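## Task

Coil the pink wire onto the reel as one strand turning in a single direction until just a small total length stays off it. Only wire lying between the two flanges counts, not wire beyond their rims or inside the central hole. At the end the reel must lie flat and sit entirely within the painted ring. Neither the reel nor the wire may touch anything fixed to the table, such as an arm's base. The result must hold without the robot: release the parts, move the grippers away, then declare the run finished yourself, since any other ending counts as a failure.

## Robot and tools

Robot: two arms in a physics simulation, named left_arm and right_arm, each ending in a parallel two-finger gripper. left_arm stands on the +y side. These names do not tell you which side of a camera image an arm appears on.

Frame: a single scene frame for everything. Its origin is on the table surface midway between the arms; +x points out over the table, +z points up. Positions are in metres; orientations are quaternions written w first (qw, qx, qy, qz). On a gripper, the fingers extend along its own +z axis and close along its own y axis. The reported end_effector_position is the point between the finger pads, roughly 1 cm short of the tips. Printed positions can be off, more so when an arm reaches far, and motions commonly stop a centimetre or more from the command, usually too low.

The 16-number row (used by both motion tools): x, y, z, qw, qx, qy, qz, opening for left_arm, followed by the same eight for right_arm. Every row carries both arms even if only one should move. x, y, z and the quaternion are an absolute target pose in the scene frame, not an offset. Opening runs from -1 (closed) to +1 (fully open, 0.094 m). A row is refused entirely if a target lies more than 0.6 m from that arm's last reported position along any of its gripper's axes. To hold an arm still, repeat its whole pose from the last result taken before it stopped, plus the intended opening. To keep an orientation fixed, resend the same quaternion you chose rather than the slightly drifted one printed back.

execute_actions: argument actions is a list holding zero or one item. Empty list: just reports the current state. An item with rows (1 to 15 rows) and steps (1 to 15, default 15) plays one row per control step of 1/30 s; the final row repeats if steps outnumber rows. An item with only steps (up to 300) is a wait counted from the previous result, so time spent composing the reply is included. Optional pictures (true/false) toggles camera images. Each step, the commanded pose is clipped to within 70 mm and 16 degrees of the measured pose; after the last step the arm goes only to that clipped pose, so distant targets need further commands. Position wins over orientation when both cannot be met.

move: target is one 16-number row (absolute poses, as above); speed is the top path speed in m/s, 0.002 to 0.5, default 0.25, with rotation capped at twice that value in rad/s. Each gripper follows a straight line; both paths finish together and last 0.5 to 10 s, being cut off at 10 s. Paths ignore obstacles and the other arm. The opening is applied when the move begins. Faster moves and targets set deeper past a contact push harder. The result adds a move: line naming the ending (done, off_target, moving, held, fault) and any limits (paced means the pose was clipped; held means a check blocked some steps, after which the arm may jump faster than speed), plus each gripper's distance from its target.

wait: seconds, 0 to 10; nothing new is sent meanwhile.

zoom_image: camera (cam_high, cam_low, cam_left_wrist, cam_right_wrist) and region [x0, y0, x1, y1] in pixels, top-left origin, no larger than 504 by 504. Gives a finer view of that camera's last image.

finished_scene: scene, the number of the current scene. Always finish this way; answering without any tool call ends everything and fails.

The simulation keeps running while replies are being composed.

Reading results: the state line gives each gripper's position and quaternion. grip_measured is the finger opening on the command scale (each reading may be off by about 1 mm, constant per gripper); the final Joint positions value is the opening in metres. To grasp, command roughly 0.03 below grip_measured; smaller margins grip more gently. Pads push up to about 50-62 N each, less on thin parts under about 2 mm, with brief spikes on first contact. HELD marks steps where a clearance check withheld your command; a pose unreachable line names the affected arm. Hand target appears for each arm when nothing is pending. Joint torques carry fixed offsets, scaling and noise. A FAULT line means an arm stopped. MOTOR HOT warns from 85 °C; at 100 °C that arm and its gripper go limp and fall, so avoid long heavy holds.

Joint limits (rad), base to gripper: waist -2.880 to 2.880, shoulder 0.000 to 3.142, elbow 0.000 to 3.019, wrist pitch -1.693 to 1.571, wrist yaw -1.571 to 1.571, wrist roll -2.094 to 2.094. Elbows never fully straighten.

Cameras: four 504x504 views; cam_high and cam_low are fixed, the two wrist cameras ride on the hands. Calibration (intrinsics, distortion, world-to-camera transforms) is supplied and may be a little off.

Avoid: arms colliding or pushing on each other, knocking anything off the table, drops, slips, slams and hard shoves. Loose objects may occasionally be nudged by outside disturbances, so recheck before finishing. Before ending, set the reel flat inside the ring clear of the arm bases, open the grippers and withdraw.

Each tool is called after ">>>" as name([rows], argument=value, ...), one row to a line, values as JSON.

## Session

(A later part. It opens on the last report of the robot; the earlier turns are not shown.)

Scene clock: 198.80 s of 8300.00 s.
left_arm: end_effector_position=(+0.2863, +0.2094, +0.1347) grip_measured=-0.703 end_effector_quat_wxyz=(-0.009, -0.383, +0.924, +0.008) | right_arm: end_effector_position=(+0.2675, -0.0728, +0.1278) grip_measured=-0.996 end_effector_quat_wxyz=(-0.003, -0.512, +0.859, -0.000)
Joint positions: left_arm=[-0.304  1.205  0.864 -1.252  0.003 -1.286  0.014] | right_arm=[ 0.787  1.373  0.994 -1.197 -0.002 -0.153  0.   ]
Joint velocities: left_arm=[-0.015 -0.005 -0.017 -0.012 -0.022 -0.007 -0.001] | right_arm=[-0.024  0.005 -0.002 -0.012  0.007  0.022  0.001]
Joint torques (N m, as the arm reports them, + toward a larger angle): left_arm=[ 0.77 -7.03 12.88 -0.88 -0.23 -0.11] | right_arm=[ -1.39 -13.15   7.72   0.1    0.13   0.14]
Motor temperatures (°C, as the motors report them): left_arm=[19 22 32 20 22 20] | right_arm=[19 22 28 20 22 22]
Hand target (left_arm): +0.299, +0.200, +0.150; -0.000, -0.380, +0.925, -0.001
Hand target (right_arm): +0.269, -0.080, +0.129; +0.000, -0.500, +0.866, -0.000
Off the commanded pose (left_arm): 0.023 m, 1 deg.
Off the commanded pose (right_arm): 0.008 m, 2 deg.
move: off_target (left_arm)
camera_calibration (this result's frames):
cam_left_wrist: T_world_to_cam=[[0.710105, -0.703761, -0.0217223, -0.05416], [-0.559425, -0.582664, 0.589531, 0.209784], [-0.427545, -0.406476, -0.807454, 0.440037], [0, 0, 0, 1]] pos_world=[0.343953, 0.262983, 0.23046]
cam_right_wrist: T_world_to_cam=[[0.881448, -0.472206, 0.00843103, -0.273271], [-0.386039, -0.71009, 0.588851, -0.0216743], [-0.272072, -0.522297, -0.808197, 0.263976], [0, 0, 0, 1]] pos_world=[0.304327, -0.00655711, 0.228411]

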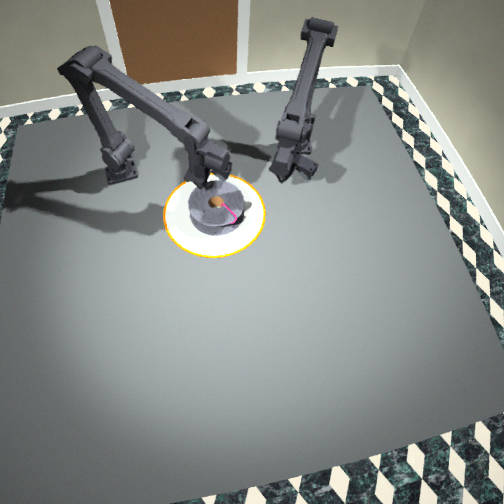

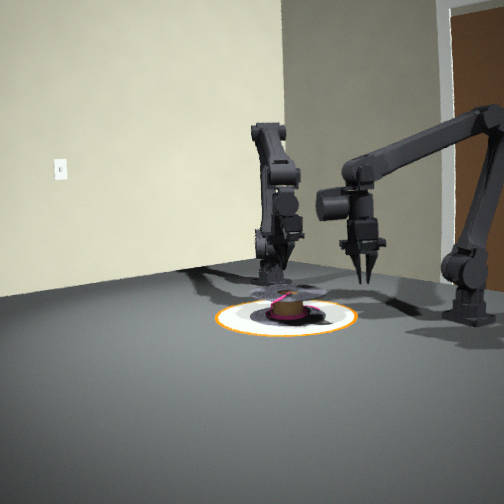

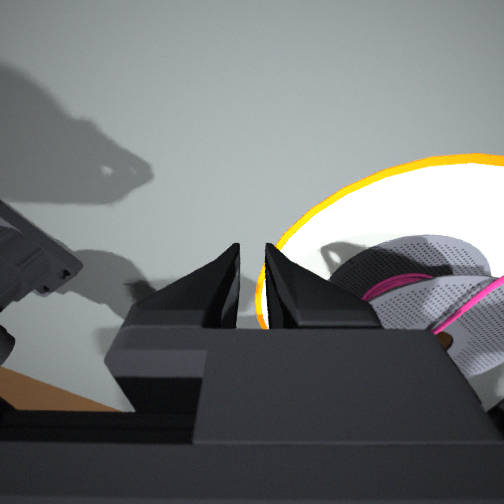

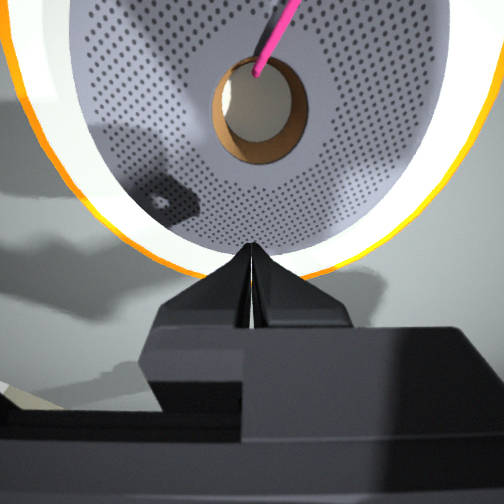

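>>> move(target=[0.335,0.0,0.15,0,-0.216,0.976,0,-0.7,0.335,-0.098,0.13,0,0.5,0.866,0,-1], speed=0.3)

>>> move(target=[0.325,0.004,0.10,0,-0.216,0.976,0,-0.7,0.326,-0.102,0.066,0,0.5,0.866,0,-1], speed=0.06)

Scene clock: 208.27 s of 8300.00 s.
left_arm: end_effector_position=(+0.3009, +0.1021, +0.1325) grip_measured=-0.703 end_effector_quat_wxyz=(-0.014, -0.284, +0.959, +0.019) | right_arm: end_effector_position=(+0.2949, -0.0959, +0.1240) grip_measured=-0.996 end_effector_quat_wxyz=(-0.006, +0.081, +0.997, -0.006)
Joint positions: left_arm=[-0.537  1.425  1.058 -1.252  0.004 -1.307  0.014] | right_arm=[ 0.69   1.385  0.994 -1.197 -0.002  0.986  0.   ]
Joint velocities: left_arm=[-0.005 -0.005  0.002 -0.002 -0.037 -0.095 -0.001] | right_arm=[-0.005 -0.005  0.007 -0.007 -0.037  0.066  0.   ]
Joint torques (N m, as the arm reports them, + toward a larger angle): left_arm=[  1.53 -12.31   8.18  -0.18  -0.13  -0.12] | right_arm=[ -0.05 -11.79   8.69   0.     0.12   0.02]
Motor temperatures (°C, as the motors report them): left_arm=[19 22 33 20 22 20] | right_arm=[19 22 29 20 21 22]
Hand target (left_arm): +0.301, +0.102, +0.133; -0.014, -0.284, +0.958, +0.019
Hand target (right_arm): +0.295, -0.096, +0.124; -0.006, +0.079, +0.997, -0.006
Off the commanded pose (left_arm): 0.109 m, 8 deg; position clipped at the last step of the last action.
Off the commanded pose (right_arm): 0.041 m, 51 deg; orientation clipped at the last step of the last action.
After step 90, 2.60 s passed at rest.
move: held (left_arm, right_arm); limits=paced,held; held on 49 of 116 steps (left_arm, right_arm), including the last (left_arm, right_arm)
pose unreachable (left arm): on one or more control steps of this call this arm could not follow its commanded pose, so it was not sent that pose on those steps. On the call's last step it was still not sent that pose. It may still have moved: this result reports where it is.
cause: the commanded pose would bring a part of the arm too close to another arm (this arm's wrist (the part past joint 4) and the other arm's wrist (the part past joint 4)).
pose unreachable (right arm): on one or more control steps of this call this arm could not follow its commanded pose, so it was not sent that pose on those steps. On the call's last step it was still not sent that pose. It may still have moved: this result reports where it is.
cause: the commanded pose would bring a part of the arm too close to another arm (this arm's wrist (the part past joint 4) and the other arm's wrist (the part past joint 4)).
camera_calibration (this result's frames):
cam_left_wrist: T_world_to_cam=[[0.546049, -0.836487, -0.0460351, -0.0739576], [-0.657957, -0.462225, 0.594509, 0.173388], [-0.518578, -0.294342, -0.80277, 0.416154], [0, 0, 0, 1]] pos_world=[0.370274, 0.140771, 0.22759]
cam_right_wrist: T_world_to_cam=[[-0.156554, -0.987374, 0.0241479, -0.0535408], [-0.792763, 0.140204, 0.593187, 0.175712], [-0.589083, 0.0737219, -0.804703, 0.406496], [0, 0, 0, 1]] pos_world=[0.370376, -0.107468, 0.224171]

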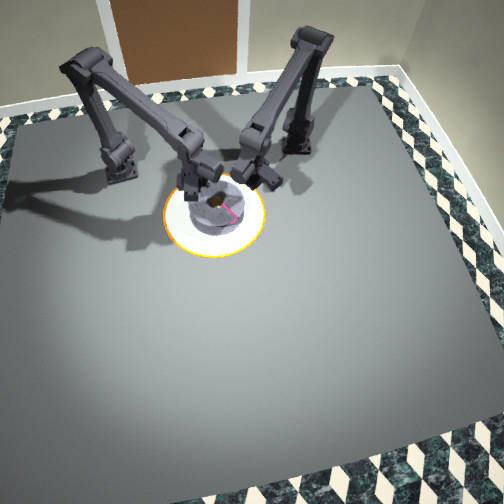

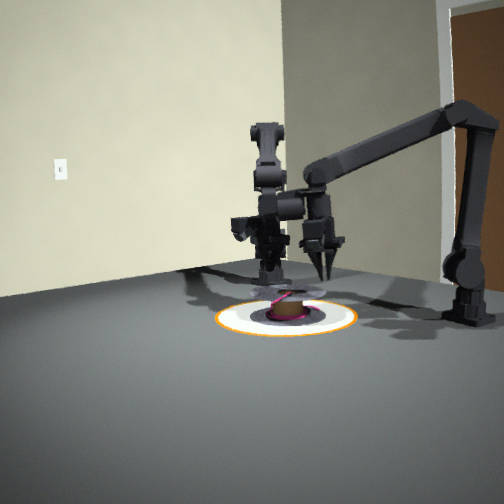

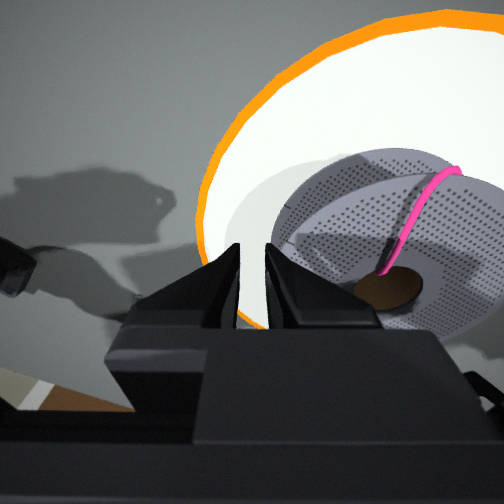

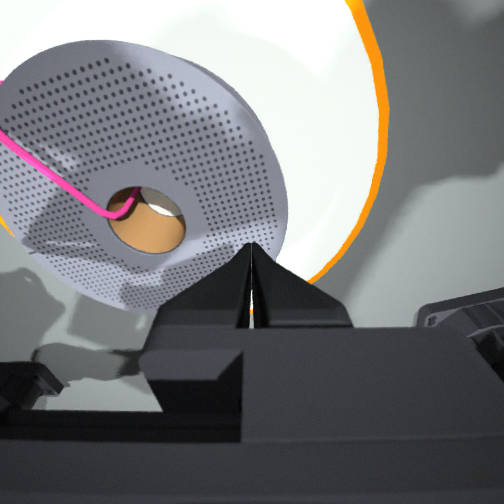

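Scene clock: 216.13 s of 8300.00 s.
left_arm: end_effector_position=(+0.2975, +0.0947, +0.1219) grip_measured=-0.703 end_effector_quat_wxyz=(-0.019, -0.274, +0.961, +0.027) | right_arm: end_effector_position=(+0.2993, -0.0916, +0.1235) grip_measured=-0.996 end_effector_quat_wxyz=(+0.002, +0.164, +0.986, +0.004)
Joint positions: left_arm=[-0.557  1.454  1.058 -1.241  0.004 -1.307  0.014] | right_arm=[ 0.689  1.385  0.992 -1.17  -0.002  1.153  0.   ]
Joint velocities: left_arm=[-0.005 -0.005 -0.007 -0.002  0.037  0.081  0.001] | right_arm=[-0.024 -0.005  0.007 -0.012  0.051  0.037 -0.001]
Joint torques (N m, as the arm reports them, + toward a larger angle): left_arm=[  1.42 -12.59   8.05  -0.21  -0.13  -0.12] | right_arm=[ -0.06 -11.87   8.73   0.05   0.12   0.04]
Motor temperatures (°C, as the motors report them): left_arm=[19 22 32 20 22 20] | right_arm=[19 22 29 20 21 22]
Hand target (left_arm): +0.298, +0.095, +0.122; -0.019, -0.274, +0.961, +0.027
Hand target (right_arm): +0.299, -0.092, +0.124; +0.002, +0.164, +0.986, +0.004
Off the commanded pose (left_arm): 0.097 m, 8 deg; position clipped at the last step of the last action.
Off the commanded pose (right_arm): 0.064 m, 41 deg; orientation clipped at the last step of the last action.
move: held (left_arm, right_arm); limits=paced,held; held on 177 of 229 steps (left_arm, right_arm), including the last (left_arm, right_arm)
pose unreachable (left arm): on one or more control steps of this call this arm could not follow its commanded pose, so it was not sent that pose on those steps. On the call's last step it was still not sent that pose. It may still have moved: this result reports where it is.
cause: the commanded pose would bring a part of the arm too close to another arm (this arm's wrist (the part past joint 4) and the other arm's wrist (the part past joint 4)).
pose unreachable (right arm): on one or more control steps of this call this arm could not follow its commanded pose, so it was not sent that pose on those steps. On the call's last step it was still not sent that pose. It may still have moved: this result reports where it is.
cause: the commanded pose would bring a part of the arm too close to another arm (this arm's wrist (the part past joint 4) and the other arm's wrist (the part past joint 4)).
camera_calibration (this result's frames):
cam_left_wrist: T_world_to_cam=[[0.528292, -0.84667, -0.0636977, -0.0703675], [-0.659192, -0.456281, 0.597724, 0.173464], [-0.535138, -0.273784, -0.799168, 0.40634], [0, 0, 0, 1]] pos_world=[0.368969, 0.13082, 0.216568]
cam_right_wrist: T_world_to_cam=[[-0.319933, -0.947438, 0.00213103, 0.00670775], [-0.76944, 0.261137, 0.582898, 0.184286], [-0.552816, 0.184848, -0.812543, 0.408593], [0, 0, 0, 1]] pos_world=[0.36982, -0.117297, 0.224565]

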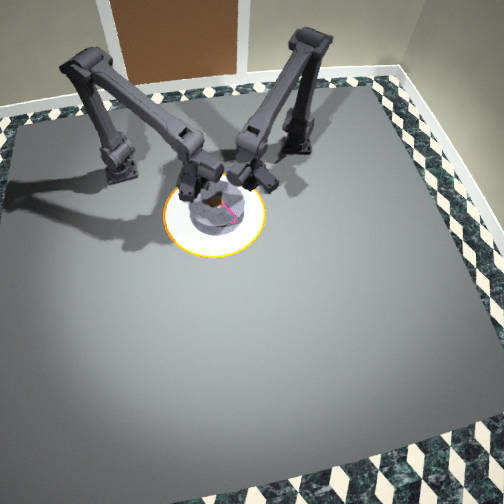

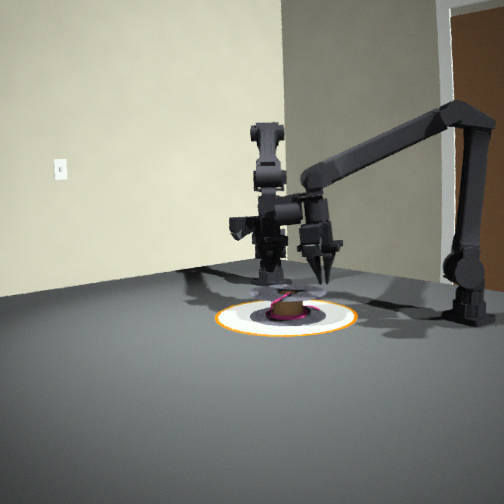

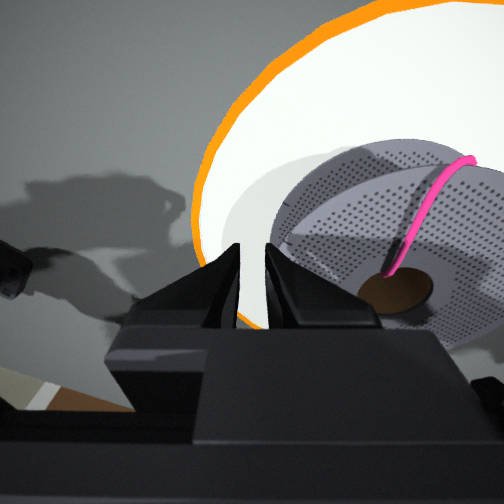

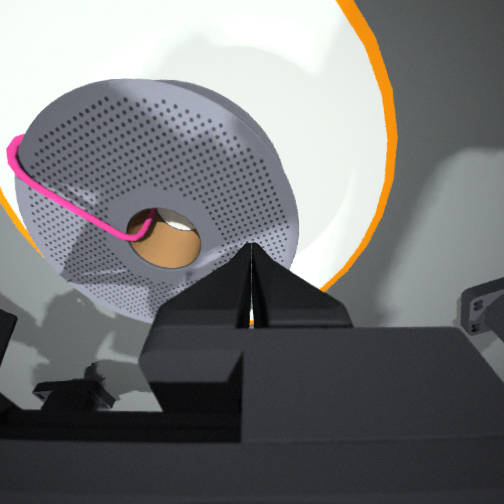

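>>> move(target=[0.2975,0.11,0.13,0,-0.216,0.976,0,-0.7,0.275,-0.105,0.11,0.13,0.224,0.837,0.483,-1], speed=0.3)

>>> move(target=[0.335,0.0,0.14,0,-0.216,0.976,0,-0.7,0.275,-0.105,0.068,0.13,0.224,0.837,0.483,-1], speed=0.1)

Scene clock: 221.37 s of 8300.00 s.
left_arm: end_effector_position=(+0.2945, +0.1057, +0.1306) grip_measured=-0.703 end_effector_quat_wxyz=(-0.006, -0.218, +0.976, +0.005) | right_arm: end_effector_position=(+0.2719, -0.1005, +0.1077) grip_measured=-0.996 end_effector_quat_wxyz=(+0.131, +0.211, +0.844, +0.475)
Joint positions: left_arm=[-0.541  1.387  1.015 -1.214  0.004 -1.174  0.014] | right_arm=[ 0.592  0.908  0.245  0.099 -0.283  1.372  0.   ]
Joint velocities: left_arm=[-0.005 -0.005 -0.017 -0.012  0.051  0.007 -0.001] | right_arm=[-0.005  0.005  0.007 -0.002 -0.007  0.022  0.   ]
Joint torques (N m, as the arm reports them, + toward a larger angle): left_arm=[  2.4  -12.6    7.16   0.73  -0.26   0.06] | right_arm=[-1.43 -4.41  8.05  2.42 -0.05  0.08]
Motor temperatures (°C, as the motors report them): left_arm=[19 22 32 20 22 20] | right_arm=[19 22 29 20 21 22]
Hand target (left_arm): +0.297, +0.110, +0.130; -0.000, -0.216, +0.976, +0.000
Hand target (right_arm): +0.275, -0.104, +0.109; +0.135, +0.219, +0.838, +0.481
Off the commanded pose (left_arm): 0.005 m, 1 deg.
Off the commanded pose (right_arm): 0.006 m, 2 deg.
move: done
camera_calibration (this result's frames):
cam_left_wrist: T_world_to_cam=[[0.427721, -0.903813, -0.0133173, -0.0298209], [-0.726809, -0.35264, 0.5894, 0.181377], [-0.537404, -0.24242, -0.807731, 0.413179], [0, 0, 0, 1]] pos_world=[0.366626, 0.137171, 0.226437]
cam_right_wrist: T_world_to_cam=[[-0.232022, -0.469689, -0.851797, 0.105624], [-0.957074, -0.0461511, 0.286147, 0.226802], [-0.173711, 0.881625, -0.438819, 0.308987], [0, 0, 0, 1]] pos_world=[0.295247, -0.212333, 0.160661]

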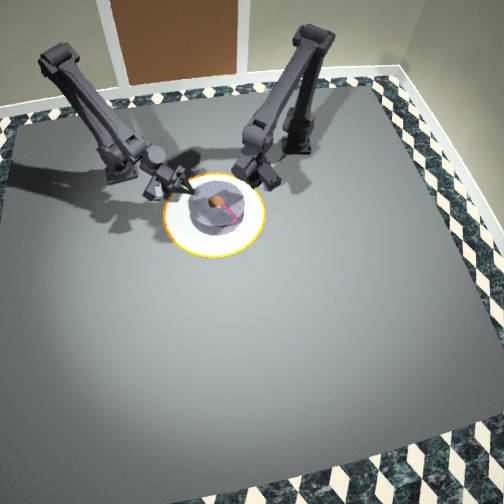

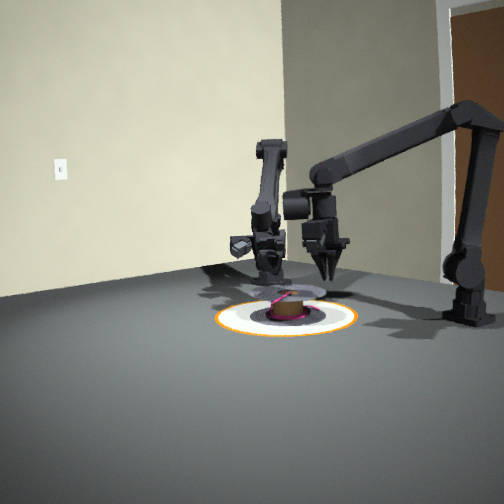

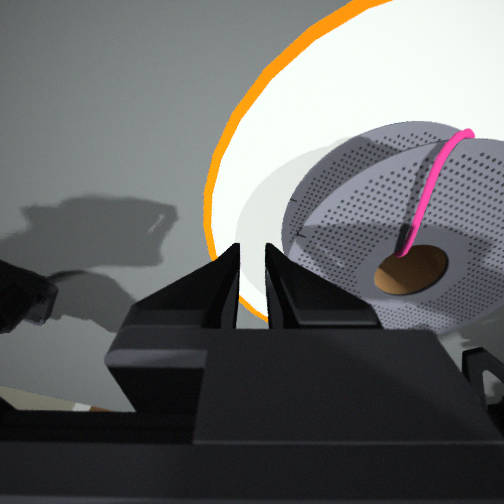

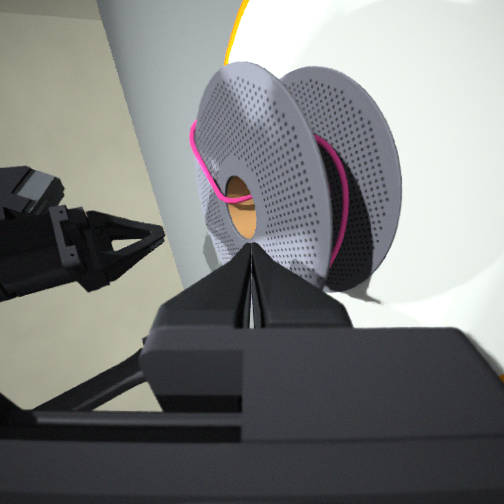

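Scene clock: 222.83 s of 8300.00 s.
left_arm: end_effector_position=(+0.3267, +0.0144, +0.1301) grip_measured=-0.703 end_effector_quat_wxyz=(-0.006, -0.212, +0.977, +0.007) | right_arm: end_effector_position=(+0.2745, -0.0981, +0.0762) grip_measured=-0.996 end_effector_quat_wxyz=(+0.132, +0.211, +0.837, +0.488)
Joint positions: left_arm=[-0.641  1.61   1.261 -1.24   0.004 -1.264  0.014] | right_arm=[ 0.588  1.089  0.188  0.365 -0.291  1.384  0.   ]
Joint velocities: left_arm=[-0.005 -0.005  0.002 -0.027 -0.037  0.007 -0.   ] | right_arm=[-0.005 -0.005 -0.012 -0.012 -0.037 -0.037  0.   ]
Joint torques (N m, as the arm reports them, + toward a larger angle): left_arm=[  0.51 -14.52  12.69  -0.84  -0.18  -0.28] | right_arm=[-1.59 -3.73  6.05  2.2  -0.05  0.06]
Motor temperatures (°C, as the motors report them): left_arm=[19 22 32 20 22 20] | right_arm=[19 22 29 20 21 22]
Hand target (left_arm): +0.333, +0.000, +0.141; -0.001, -0.216, +0.976, -0.001
Hand target (right_arm): +0.275, -0.105, +0.068; +0.130, +0.224, +0.837, +0.483
Off the commanded pose (left_arm): 0.019 m, 1 deg.
Off the commanded pose (right_arm): 0.011 m, 2 deg.
move: off_target (left_arm, right_arm)
camera_calibration (this result's frames):
cam_left_wrist: T_world_to_cam=[[0.417673, -0.908451, -0.0162964, -0.122372], [-0.730207, -0.346288, 0.588967, 0.173911], [-0.540691, -0.234096, -0.807993, 0.40888], [0, 0, 0, 1]] pos_world=[0.399181, 0.0447711, 0.22595]
cam_right_wrist: T_world_to_cam=[[-0.225625, -0.445304, -0.866486, 0.0822646], [-0.959757, -0.0510587, 0.276152, 0.239466], [-0.167213, 0.893923, -0.415863, 0.291162], [0, 0, 0, 1]] pos_world=[0.297076, -0.211417, 0.126236]

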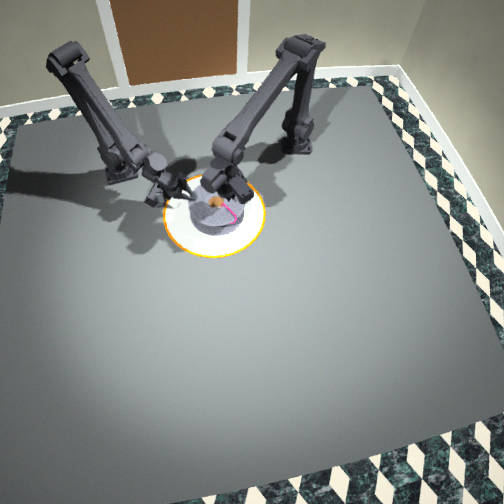

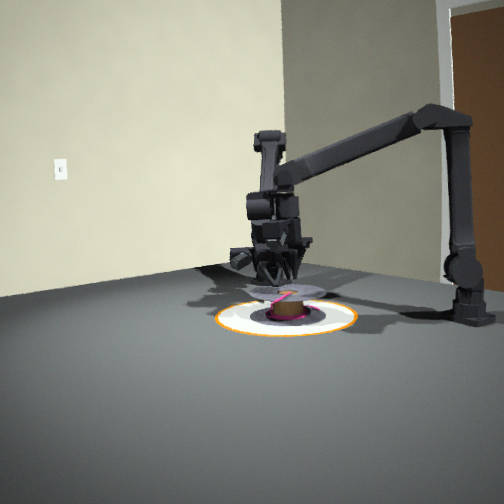

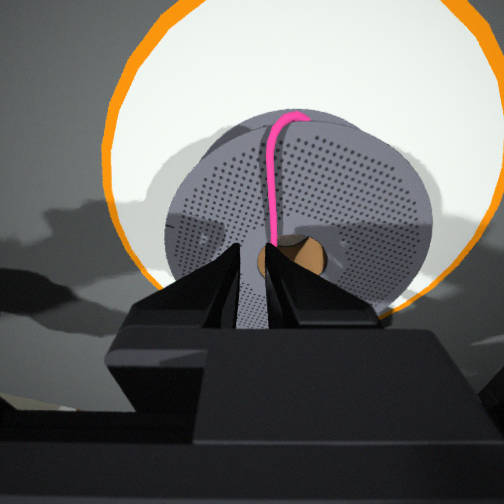

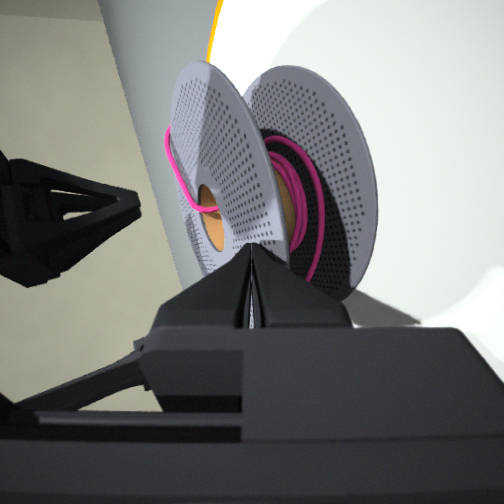

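>>> move(target=[0.322,-0.004,0.092,0,-0.216,0.976,0,-0.7,0.275,-0.105,0.064,0.13,0.224,0.837,0.483,-1], speed=0.06)

Scene clock: 225.97 s of 8300.00 s.
left_arm: end_effector_position=(+0.3260, -0.0020, +0.1027) grip_measured=-0.703 end_effector_quat_wxyz=(+0.000, -0.213, +0.977, -0.005) | right_arm: end_effector_position=(+0.2758, -0.0969, +0.0759) grip_measured=-0.996 end_effector_quat_wxyz=(+0.135, +0.210, +0.834, +0.492)
Joint positions: left_arm=[-0.666  1.65   1.234 -1.147  0.004 -1.29   0.014] | right_arm=[ 0.588  1.106  0.185  0.397 -0.292  1.385  0.   ]
Joint velocities: left_arm=[-0.015 -0.024 -0.002 -0.007 -0.037 -0.081 -0.   ] | right_arm=[-0.015 -0.015 -0.002 -0.007  0.037 -0.066  0.   ]
Joint torques (N m, as the arm reports them, + toward a larger angle): left_arm=[  0.53 -14.8    7.18   0.77  -0.24  -0.27] | right_arm=[-1.54 -3.47  5.68  2.01 -0.05  0.06]
Motor temperatures (°C, as the motors report them): left_arm=[19 22 32 20 22 20] | right_arm=[19 22 29 20 21 22]
Hand target (left_arm): +0.322, -0.004, +0.092; -0.001, -0.216, +0.976, -0.000
Hand target (right_arm): +0.275, -0.105, +0.064; +0.130, +0.224, +0.837, +0.483
Off the commanded pose (left_arm): 0.012 m, 1 deg.
Off the commanded pose (right_arm): 0.014 m, 2 deg.
move: off_target (left_arm, right_arm)
camera_calibration (this result's frames):
cam_left_wrist: T_world_to_cam=[[0.419472, -0.907726, 0.00878913, -0.140609], [-0.739766, -0.336212, 0.582844, 0.187667], [-0.526107, -0.250989, -0.812537, 0.378181], [0, 0, 0, 1]] pos_world=[0.396775, 0.0303802, 0.199141]
cam_right_wrist: T_world_to_cam=[[-0.218633, -0.437684, -0.872143, 0.0820439], [-0.961987, -0.0532114, 0.267859, 0.241807], [-0.163646, 0.897553, -0.409412, 0.289092], [0, 0, 0, 1]] pos_world=[0.297861, -0.2107, 0.125142]

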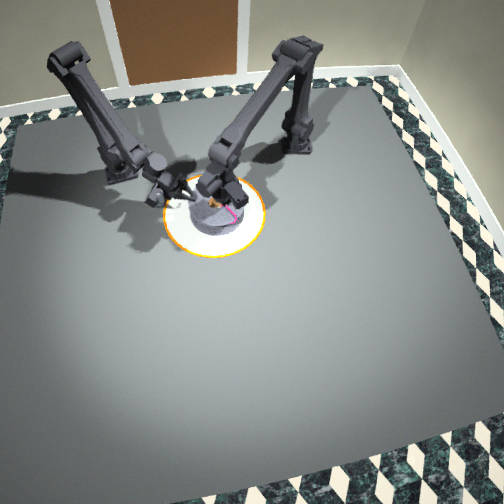

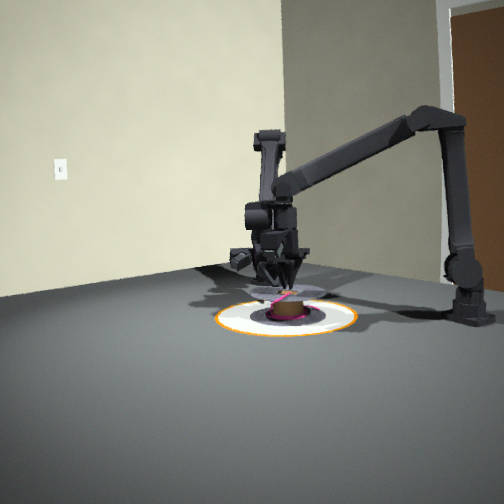

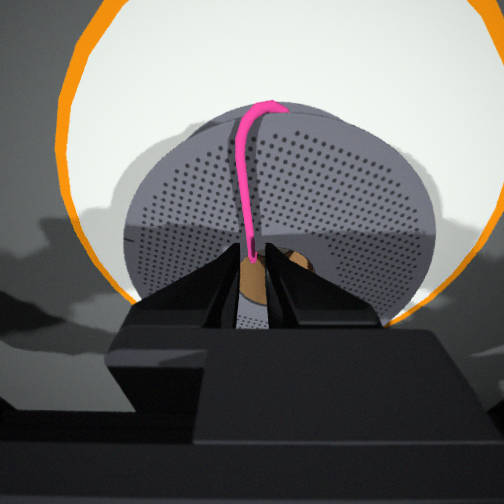

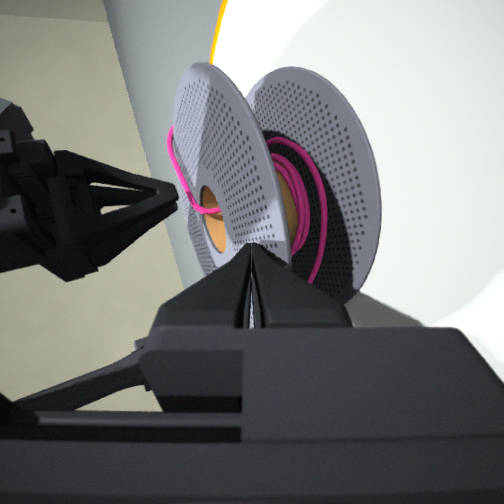

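>>> move(target=[0.322,-0.003,0.072,0,-0.25,0.968,0,-0.7,0.275,-0.105,0.064,0.13,0.224,0.837,0.483,-1], speed=0.04)

>>> move(target=[0.322,-0.003,0.072,0,-0.25,0.968,0,-1,0.275,-0.105,0.064,0.13,0.224,0.837,0.483,-1])

Scene clock: 229.20 s of 8300.00 s.
left_arm: end_effector_position=(+0.3265, -0.0026, +0.0860) grip_measured=-0.703 end_effector_quat_wxyz=(+0.002, -0.246, +0.969, -0.009) | right_arm: end_effector_position=(+0.2758, -0.0969, +0.0759) grip_measured=-0.996 end_effector_quat_wxyz=(+0.135, +0.210, +0.834, +0.492)
Joint positions: left_arm=[-0.666  1.665  1.206 -1.094  0.004 -1.358  0.014] | right_arm=[ 0.588  1.106  0.185  0.397 -0.292  1.385  0.   ]
Joint velocities: left_arm=[ 0.005  0.005  0.002 -0.007  0.022 -0.051 -0.001] | right_arm=[ 0.015 -0.034 -0.002  0.002  0.022 -0.007  0.   ]
Joint torques (N m, as the arm reports them, + toward a larger angle): left_arm=[  0.64 -14.25   6.88   0.75  -0.27  -0.29] | right_arm=[-1.54 -3.42  5.69  2.02 -0.04  0.06]
Motor temperatures (°C, as the motors report them): left_arm=[19 22 32 20 22 20] | right_arm=[19 22 29 20 21 22]
Hand target (left_arm): +0.322, -0.003, +0.072; -0.000, -0.250, +0.968, +0.000
Hand target (right_arm): +0.275, -0.105, +0.064; +0.130, +0.224, +0.837, +0.483
Off the commanded pose (left_arm): 0.015 m, 1 deg.
Off the commanded pose (right_arm): 0.014 m, 2 deg.
move: off_target (left_arm, right_arm)
camera_calibration (this result's frames):
cam_left_wrist: T_world_to_cam=[[0.47935, -0.877447, 0.0176323, -0.161487], [-0.718675, -0.380923, 0.581726, 0.19067], [-0.503717, -0.291522, -0.813194, 0.357388], [0, 0, 0, 1]] pos_world=[0.394461, 0.0351208, 0.182556]
cam_right_wrist: T_world_to_cam=[[-0.218633, -0.437684, -0.872143, 0.0820439], [-0.961987, -0.0532114, 0.267859, 0.241807], [-0.163646, 0.897553, -0.409412, 0.289092], [0, 0, 0, 1]] pos_world=[0.297861, -0.2107, 0.125142]

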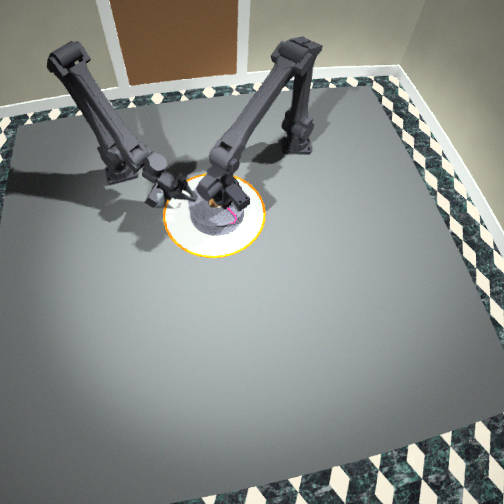

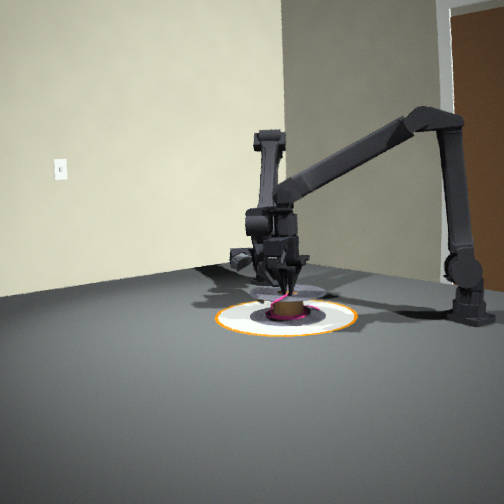

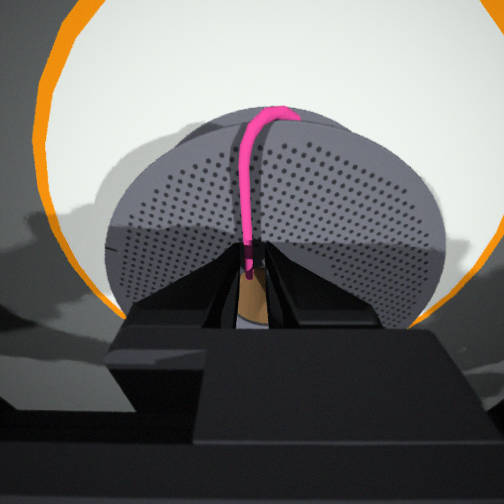

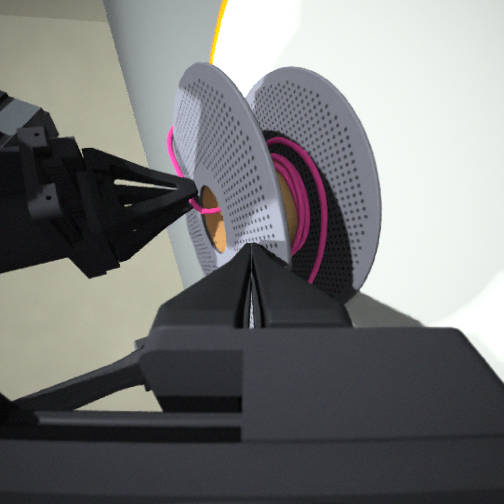

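Scene clock: 229.90 s of 8300.00 s.
left_arm: end_effector_position=(+0.3265, -0.0026, +0.0860) grip_measured=-0.956 end_effector_quat_wxyz=(+0.002, -0.247, +0.969, -0.009) | right_arm: end_effector_position=(+0.2758, -0.0969, +0.0759) grip_measured=-0.996 end_effector_quat_wxyz=(+0.135, +0.210, +0.834, +0.492)
Joint positions: left_arm=[-0.666  1.665  1.206 -1.094  0.004 -1.36   0.002] | right_arm=[ 0.588  1.106  0.185  0.397 -0.292  1.385  0.   ]
Joint velocities: left_arm=[-0.005 -0.015 -0.002 -0.002  0.081  0.022 -0.   ] | right_arm=[ 0.005 -0.015 -0.012 -0.017 -0.007  0.022 -0.   ]
Joint torques (N m, as the arm reports them, + toward a larger angle): left_arm=[  0.6  -14.6    6.77   0.74  -0.28  -0.27] | right_arm=[-1.57 -3.41  5.68  2.02 -0.04  0.06]
Motor temperatures (°C, as the motors report them): left_arm=[19 22 32 20 22 20] | right_arm=[19 22 29 20 21 22]
Hand target (left_arm): +0.322, -0.003, +0.072; +0.000, -0.250, +0.968, +0.000
Hand target (right_arm): +0.275, -0.105, +0.064; +0.130, +0.224, +0.837, +0.483
Off the commanded pose (left_arm): 0.015 m, 1 deg.
Off the commanded pose (right_arm): 0.014 m, 2 deg.
move: off_target (left_arm, right_arm)
camera_calibration (this result's frames):
cam_left_wrist: T_world_to_cam=[[0.481357, -0.876347, 0.0176321, -0.162139], [-0.71778, -0.382555, 0.581759, 0.19037], [-0.503078, -0.29269, -0.81317, 0.357174], [0, 0, 0, 1]] pos_world=[0.394377, 0.035278, 0.182552]
cam_right_wrist: T_world_to_cam=[[-0.218633, -0.437684, -0.872143, 0.0820439], [-0.961987, -0.0532114, 0.267859, 0.241807], [-0.163646, 0.897553, -0.409412, 0.289092], [0, 0, 0, 1]] pos_world=[0.297861, -0.2107, 0.125142]

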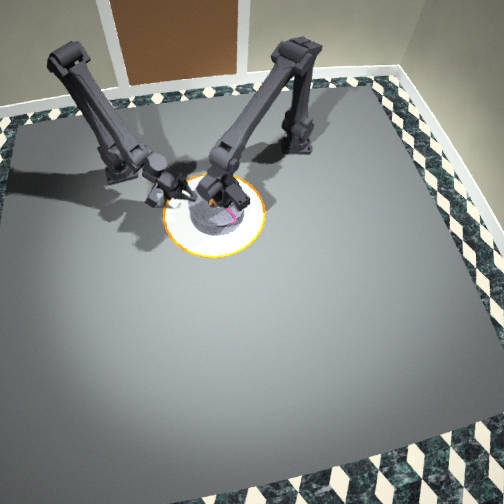

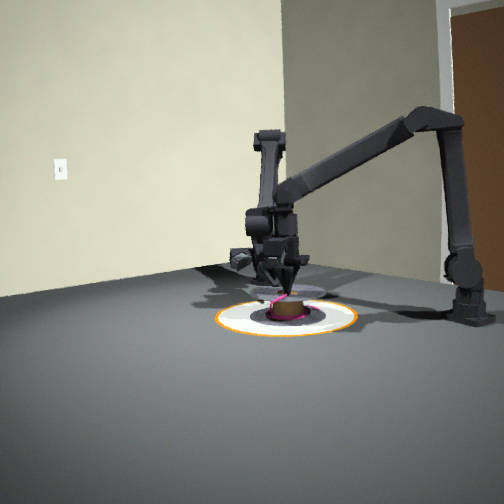

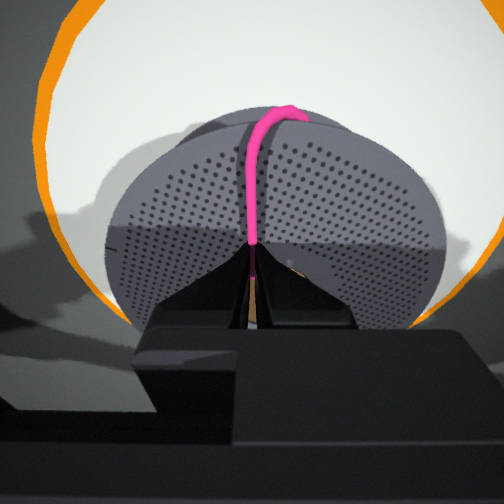

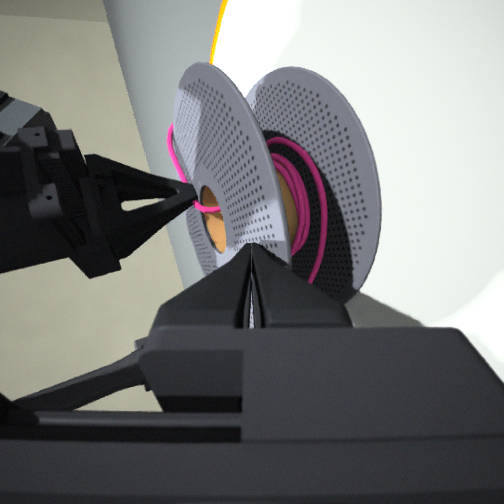

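>>> move(target=[0.35,-0.003,0.155,0,-0.25,0.968,0,-1,0.275,-0.105,0.064,0.13,0.224,0.837,0.483,-1], speed=0.06)

Scene clock: 233.43 s of 8300.00 s.
left_arm: end_effector_position=(+0.3350, +0.0071, +0.1295) grip_measured=-0.956 end_effector_quat_wxyz=(-0.012, -0.254, +0.967, +0.022) | right_arm: end_effector_position=(+0.2758, -0.0969, +0.0759) grip_measured=-0.996 end_effector_quat_wxyz=(+0.135, +0.210, +0.834, +0.492)
Joint positions: left_arm=[-0.64   1.657  1.318 -1.282  0.    -1.348  0.002] | right_arm=[ 0.588  1.106  0.185  0.397 -0.292  1.385  0.   ]
Joint velocities: left_arm=[-0.005 -0.005  0.017  0.007  0.022  0.051  0.001] | right_arm=[-0.005 -0.005 -0.012 -0.012  0.037  0.037 -0.001]
Joint torques (N m, as the arm reports them, + toward a larger angle): left_arm=[  2.04 -18.3   12.96  -1.05  -0.21   0.05] | right_arm=[-1.56 -3.44  5.68  2.02 -0.05  0.06]
Motor temperatures (°C, as the motors report them): left_arm=[19 23 32 20 22 20] | right_arm=[19 21 28 20 21 22]
Hand target (left_arm): +0.349, -0.001, +0.156; +0.001, -0.250, +0.968, -0.000
Hand target (right_arm): +0.275, -0.105, +0.064; +0.130, +0.224, +0.837, +0.483
Off the commanded pose (left_arm): 0.031 m, 3 deg.
Off the commanded pose (right_arm): 0.014 m, 2 deg.
move: off_target (left_arm, right_arm)
camera_calibration (this result's frames):
cam_left_wrist: T_world_to_cam=[[0.492957, -0.868673, -0.0489936, -0.153787], [-0.68736, -0.423352, 0.590177, 0.163892], [-0.533413, -0.257256, -0.805786, 0.408623], [0, 0, 0, 1]] pos_world=[0.406428, 0.0409138, 0.225002]
cam_right_wrist: T_world_to_cam=[[-0.218633, -0.437684, -0.872143, 0.0820439], [-0.961987, -0.0532114, 0.267859, 0.241807], [-0.163646, 0.897553, -0.409412, 0.289092], [0, 0, 0, 1]] pos_world=[0.297861, -0.2107, 0.125142]

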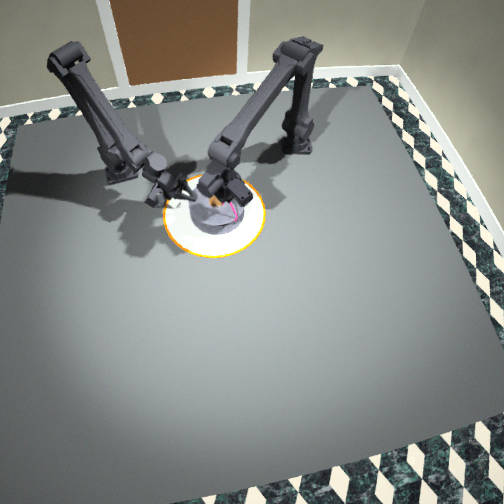

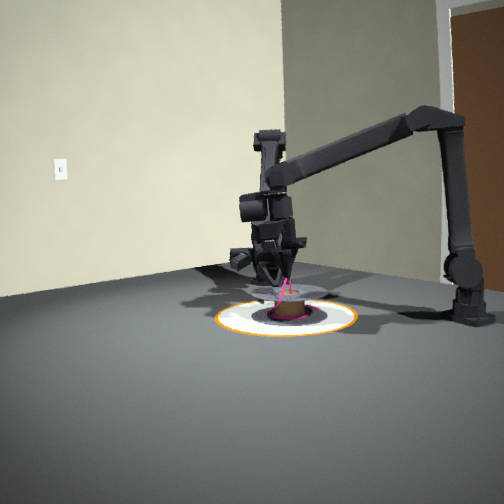

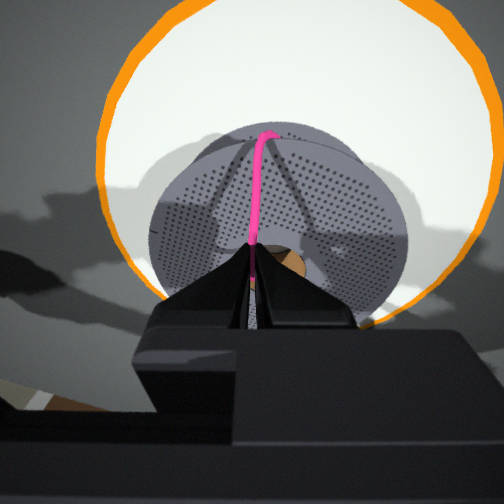

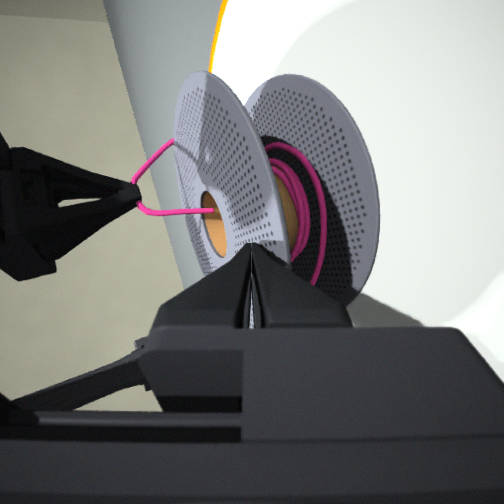

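>>> move(target=[0.385,0.05,0.165,0,0.17,0.985,0,-1,0.275,-0.105,0.064,0.13,0.224,0.837,0.483,-1], speed=0.1)

>>> move(target=[0.385,0.10,0.12,0,0.574,0.819,0,-1,0.275,-0.105,0.064,0.13,0.224,0.837,0.483,-1], speed=0.1)

Scene clock: 240.80 s of 8300.00 s.
left_arm: end_effector_position=(+0.3729, +0.0527, +0.1421) grip_measured=-0.956 end_effector_quat_wxyz=(-0.016, +0.168, +0.985, +0.012) | right_arm: end_effector_position=(+0.2759, -0.0970, +0.0758) grip_measured=-0.996 end_effector_quat_wxyz=(+0.135, +0.210, +0.834, +0.492)
Joint positions: left_arm=[-0.515  1.629  1.318 -1.301 -0.004 -0.371  0.002] | right_arm=[ 0.588  1.106  0.185  0.398 -0.292  1.386  0.   ]
Joint velocities: left_arm=[-0.005 -0.015 -0.012  0.007 -0.066 -0.007 -0.   ] | right_arm=[-0.015  0.005 -0.007 -0.002  0.051  0.007  0.001]
Joint torques (N m, as the arm reports them, + toward a larger angle): left_arm=[  2.65 -18.18  11.95  -0.89  -0.04   0.05] | right_arm=[-1.51 -3.48  5.68  2.   -0.05  0.06]
Motor temperatures (°C, as the motors report them): left_arm=[19 23 33 20 22 20] | right_arm=[19 21 28 20 21 22]
Hand target (left_arm): +0.384, +0.051, +0.165; +0.001, +0.170, +0.985, +0.001
Hand target (right_arm): +0.275, -0.105, +0.064; +0.130, +0.224, +0.837, +0.483
Off the commanded pose (left_arm): 0.026 m, 2 deg.
Off the commanded pose (right_arm): 0.014 m, 2 deg.
move: off_target (left_arm, right_arm)
camera_calibration (this result's frames):
cam_left_wrist: T_world_to_cam=[[-0.329494, -0.943969, -0.0188918, 0.174122], [-0.751178, 0.249973, 0.610938, 0.187103], [-0.571984, 0.215492, -0.791453, 0.438138], [0, 0, 0, 1]] pos_world=[0.448528, 0.0231801, 0.235746]
cam_right_wrist: T_world_to_cam=[[-0.219134, -0.437416, -0.872151, 0.0821338], [-0.961939, -0.0527129, 0.268131, 0.241977], [-0.163258, 0.897713, -0.409217, 0.289021], [0, 0, 0, 1]] pos_world=[0.297951, -0.210776, 0.125024]

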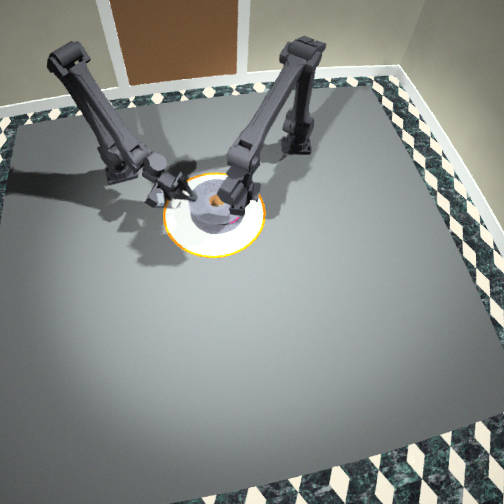

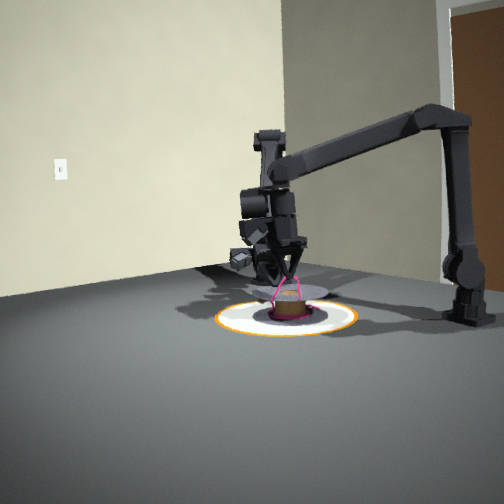

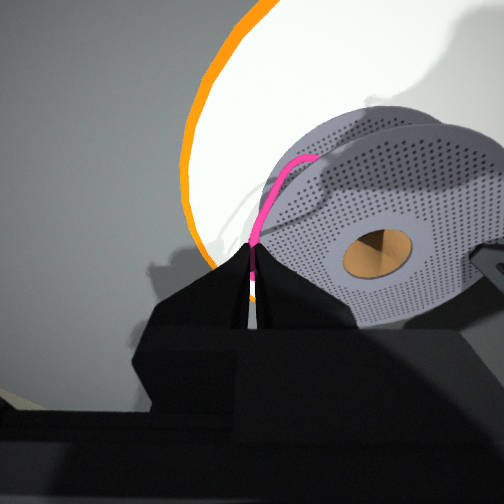

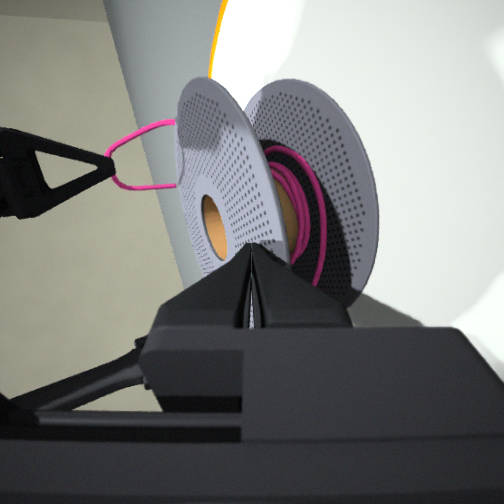

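Scene clock: 245.63 s of 8300.00 s.
left_arm: end_effector_position=(+0.3830, +0.0950, +0.1176) grip_measured=-0.956 end_effector_quat_wxyz=(-0.010, +0.572, +0.820, +0.002) | right_arm: end_effector_position=(+0.2759, -0.0970, +0.0758) grip_measured=-0.996 end_effector_quat_wxyz=(+0.135, +0.210, +0.834, +0.492)
Joint positions: left_arm=[-0.429  1.593  1.206 -1.203 -0.004  0.596  0.002] | right_arm=[ 0.588  1.106  0.185  0.398 -0.292  1.386  0.   ]
Joint velocities: left_arm=[-0.005 -0.015  0.007 -0.002  0.022  0.007 -0.001] | right_arm=[-0.005  0.005  0.007 -0.002 -0.007 -0.007  0.   ]
Joint torques (N m, as the arm reports them, + toward a larger angle): left_arm=[  2.59 -16.9    7.17   0.72   0.09   0.07] | right_arm=[-1.51 -3.51  5.67  1.99 -0.04  0.06]
Motor temperatures (°C, as the motors report them): left_arm=[19 23 32 20 22 20] | right_arm=[19 21 28 20 21 22]
Hand target (left_arm): +0.386, +0.100, +0.120; -0.000, +0.574, +0.819, +0.001
Hand target (right_arm): +0.275, -0.105, +0.064; +0.130, +0.224, +0.837, +0.483
Off the commanded pose (left_arm): 0.006 m, 1 deg.
Off the commanded pose (right_arm): 0.014 m, 2 deg.
move: off_target (right_arm)
camera_calibration (this result's frames):
cam_left_wrist: T_world_to_cam=[[-0.937635, -0.347553, 0.00683394, 0.390227], [-0.275103, 0.753908, 0.596608, -0.0293868], [-0.212505, 0.55752, -0.802504, 0.246507], [0, 0, 0, 1]] pos_world=[0.41019, 0.0203471, 0.212688]
cam_right_wrist: T_world_to_cam=[[-0.219134, -0.437416, -0.872151, 0.0821338], [-0.961939, -0.0527129, 0.268131, 0.241977], [-0.163258, 0.897713, -0.409217, 0.289021], [0, 0, 0, 1]] pos_world=[0.297951, -0.210776, 0.125024]

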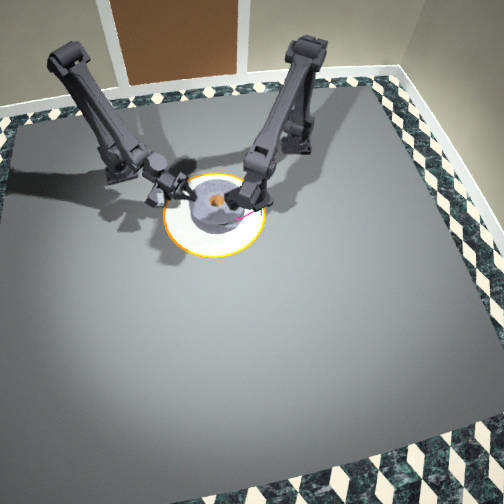

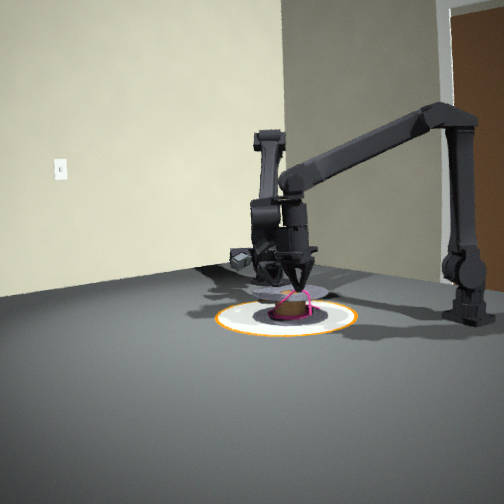

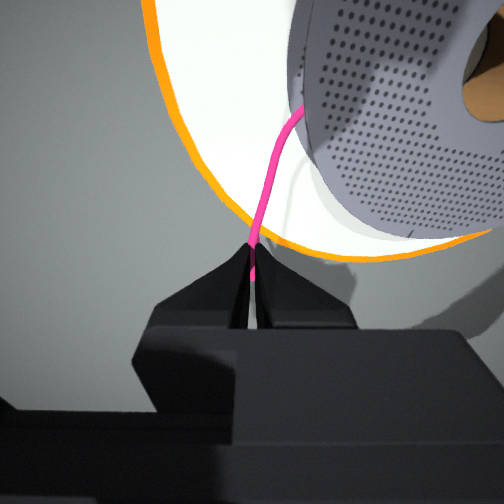

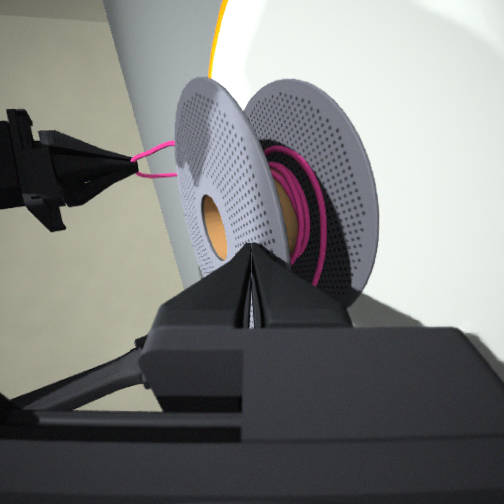

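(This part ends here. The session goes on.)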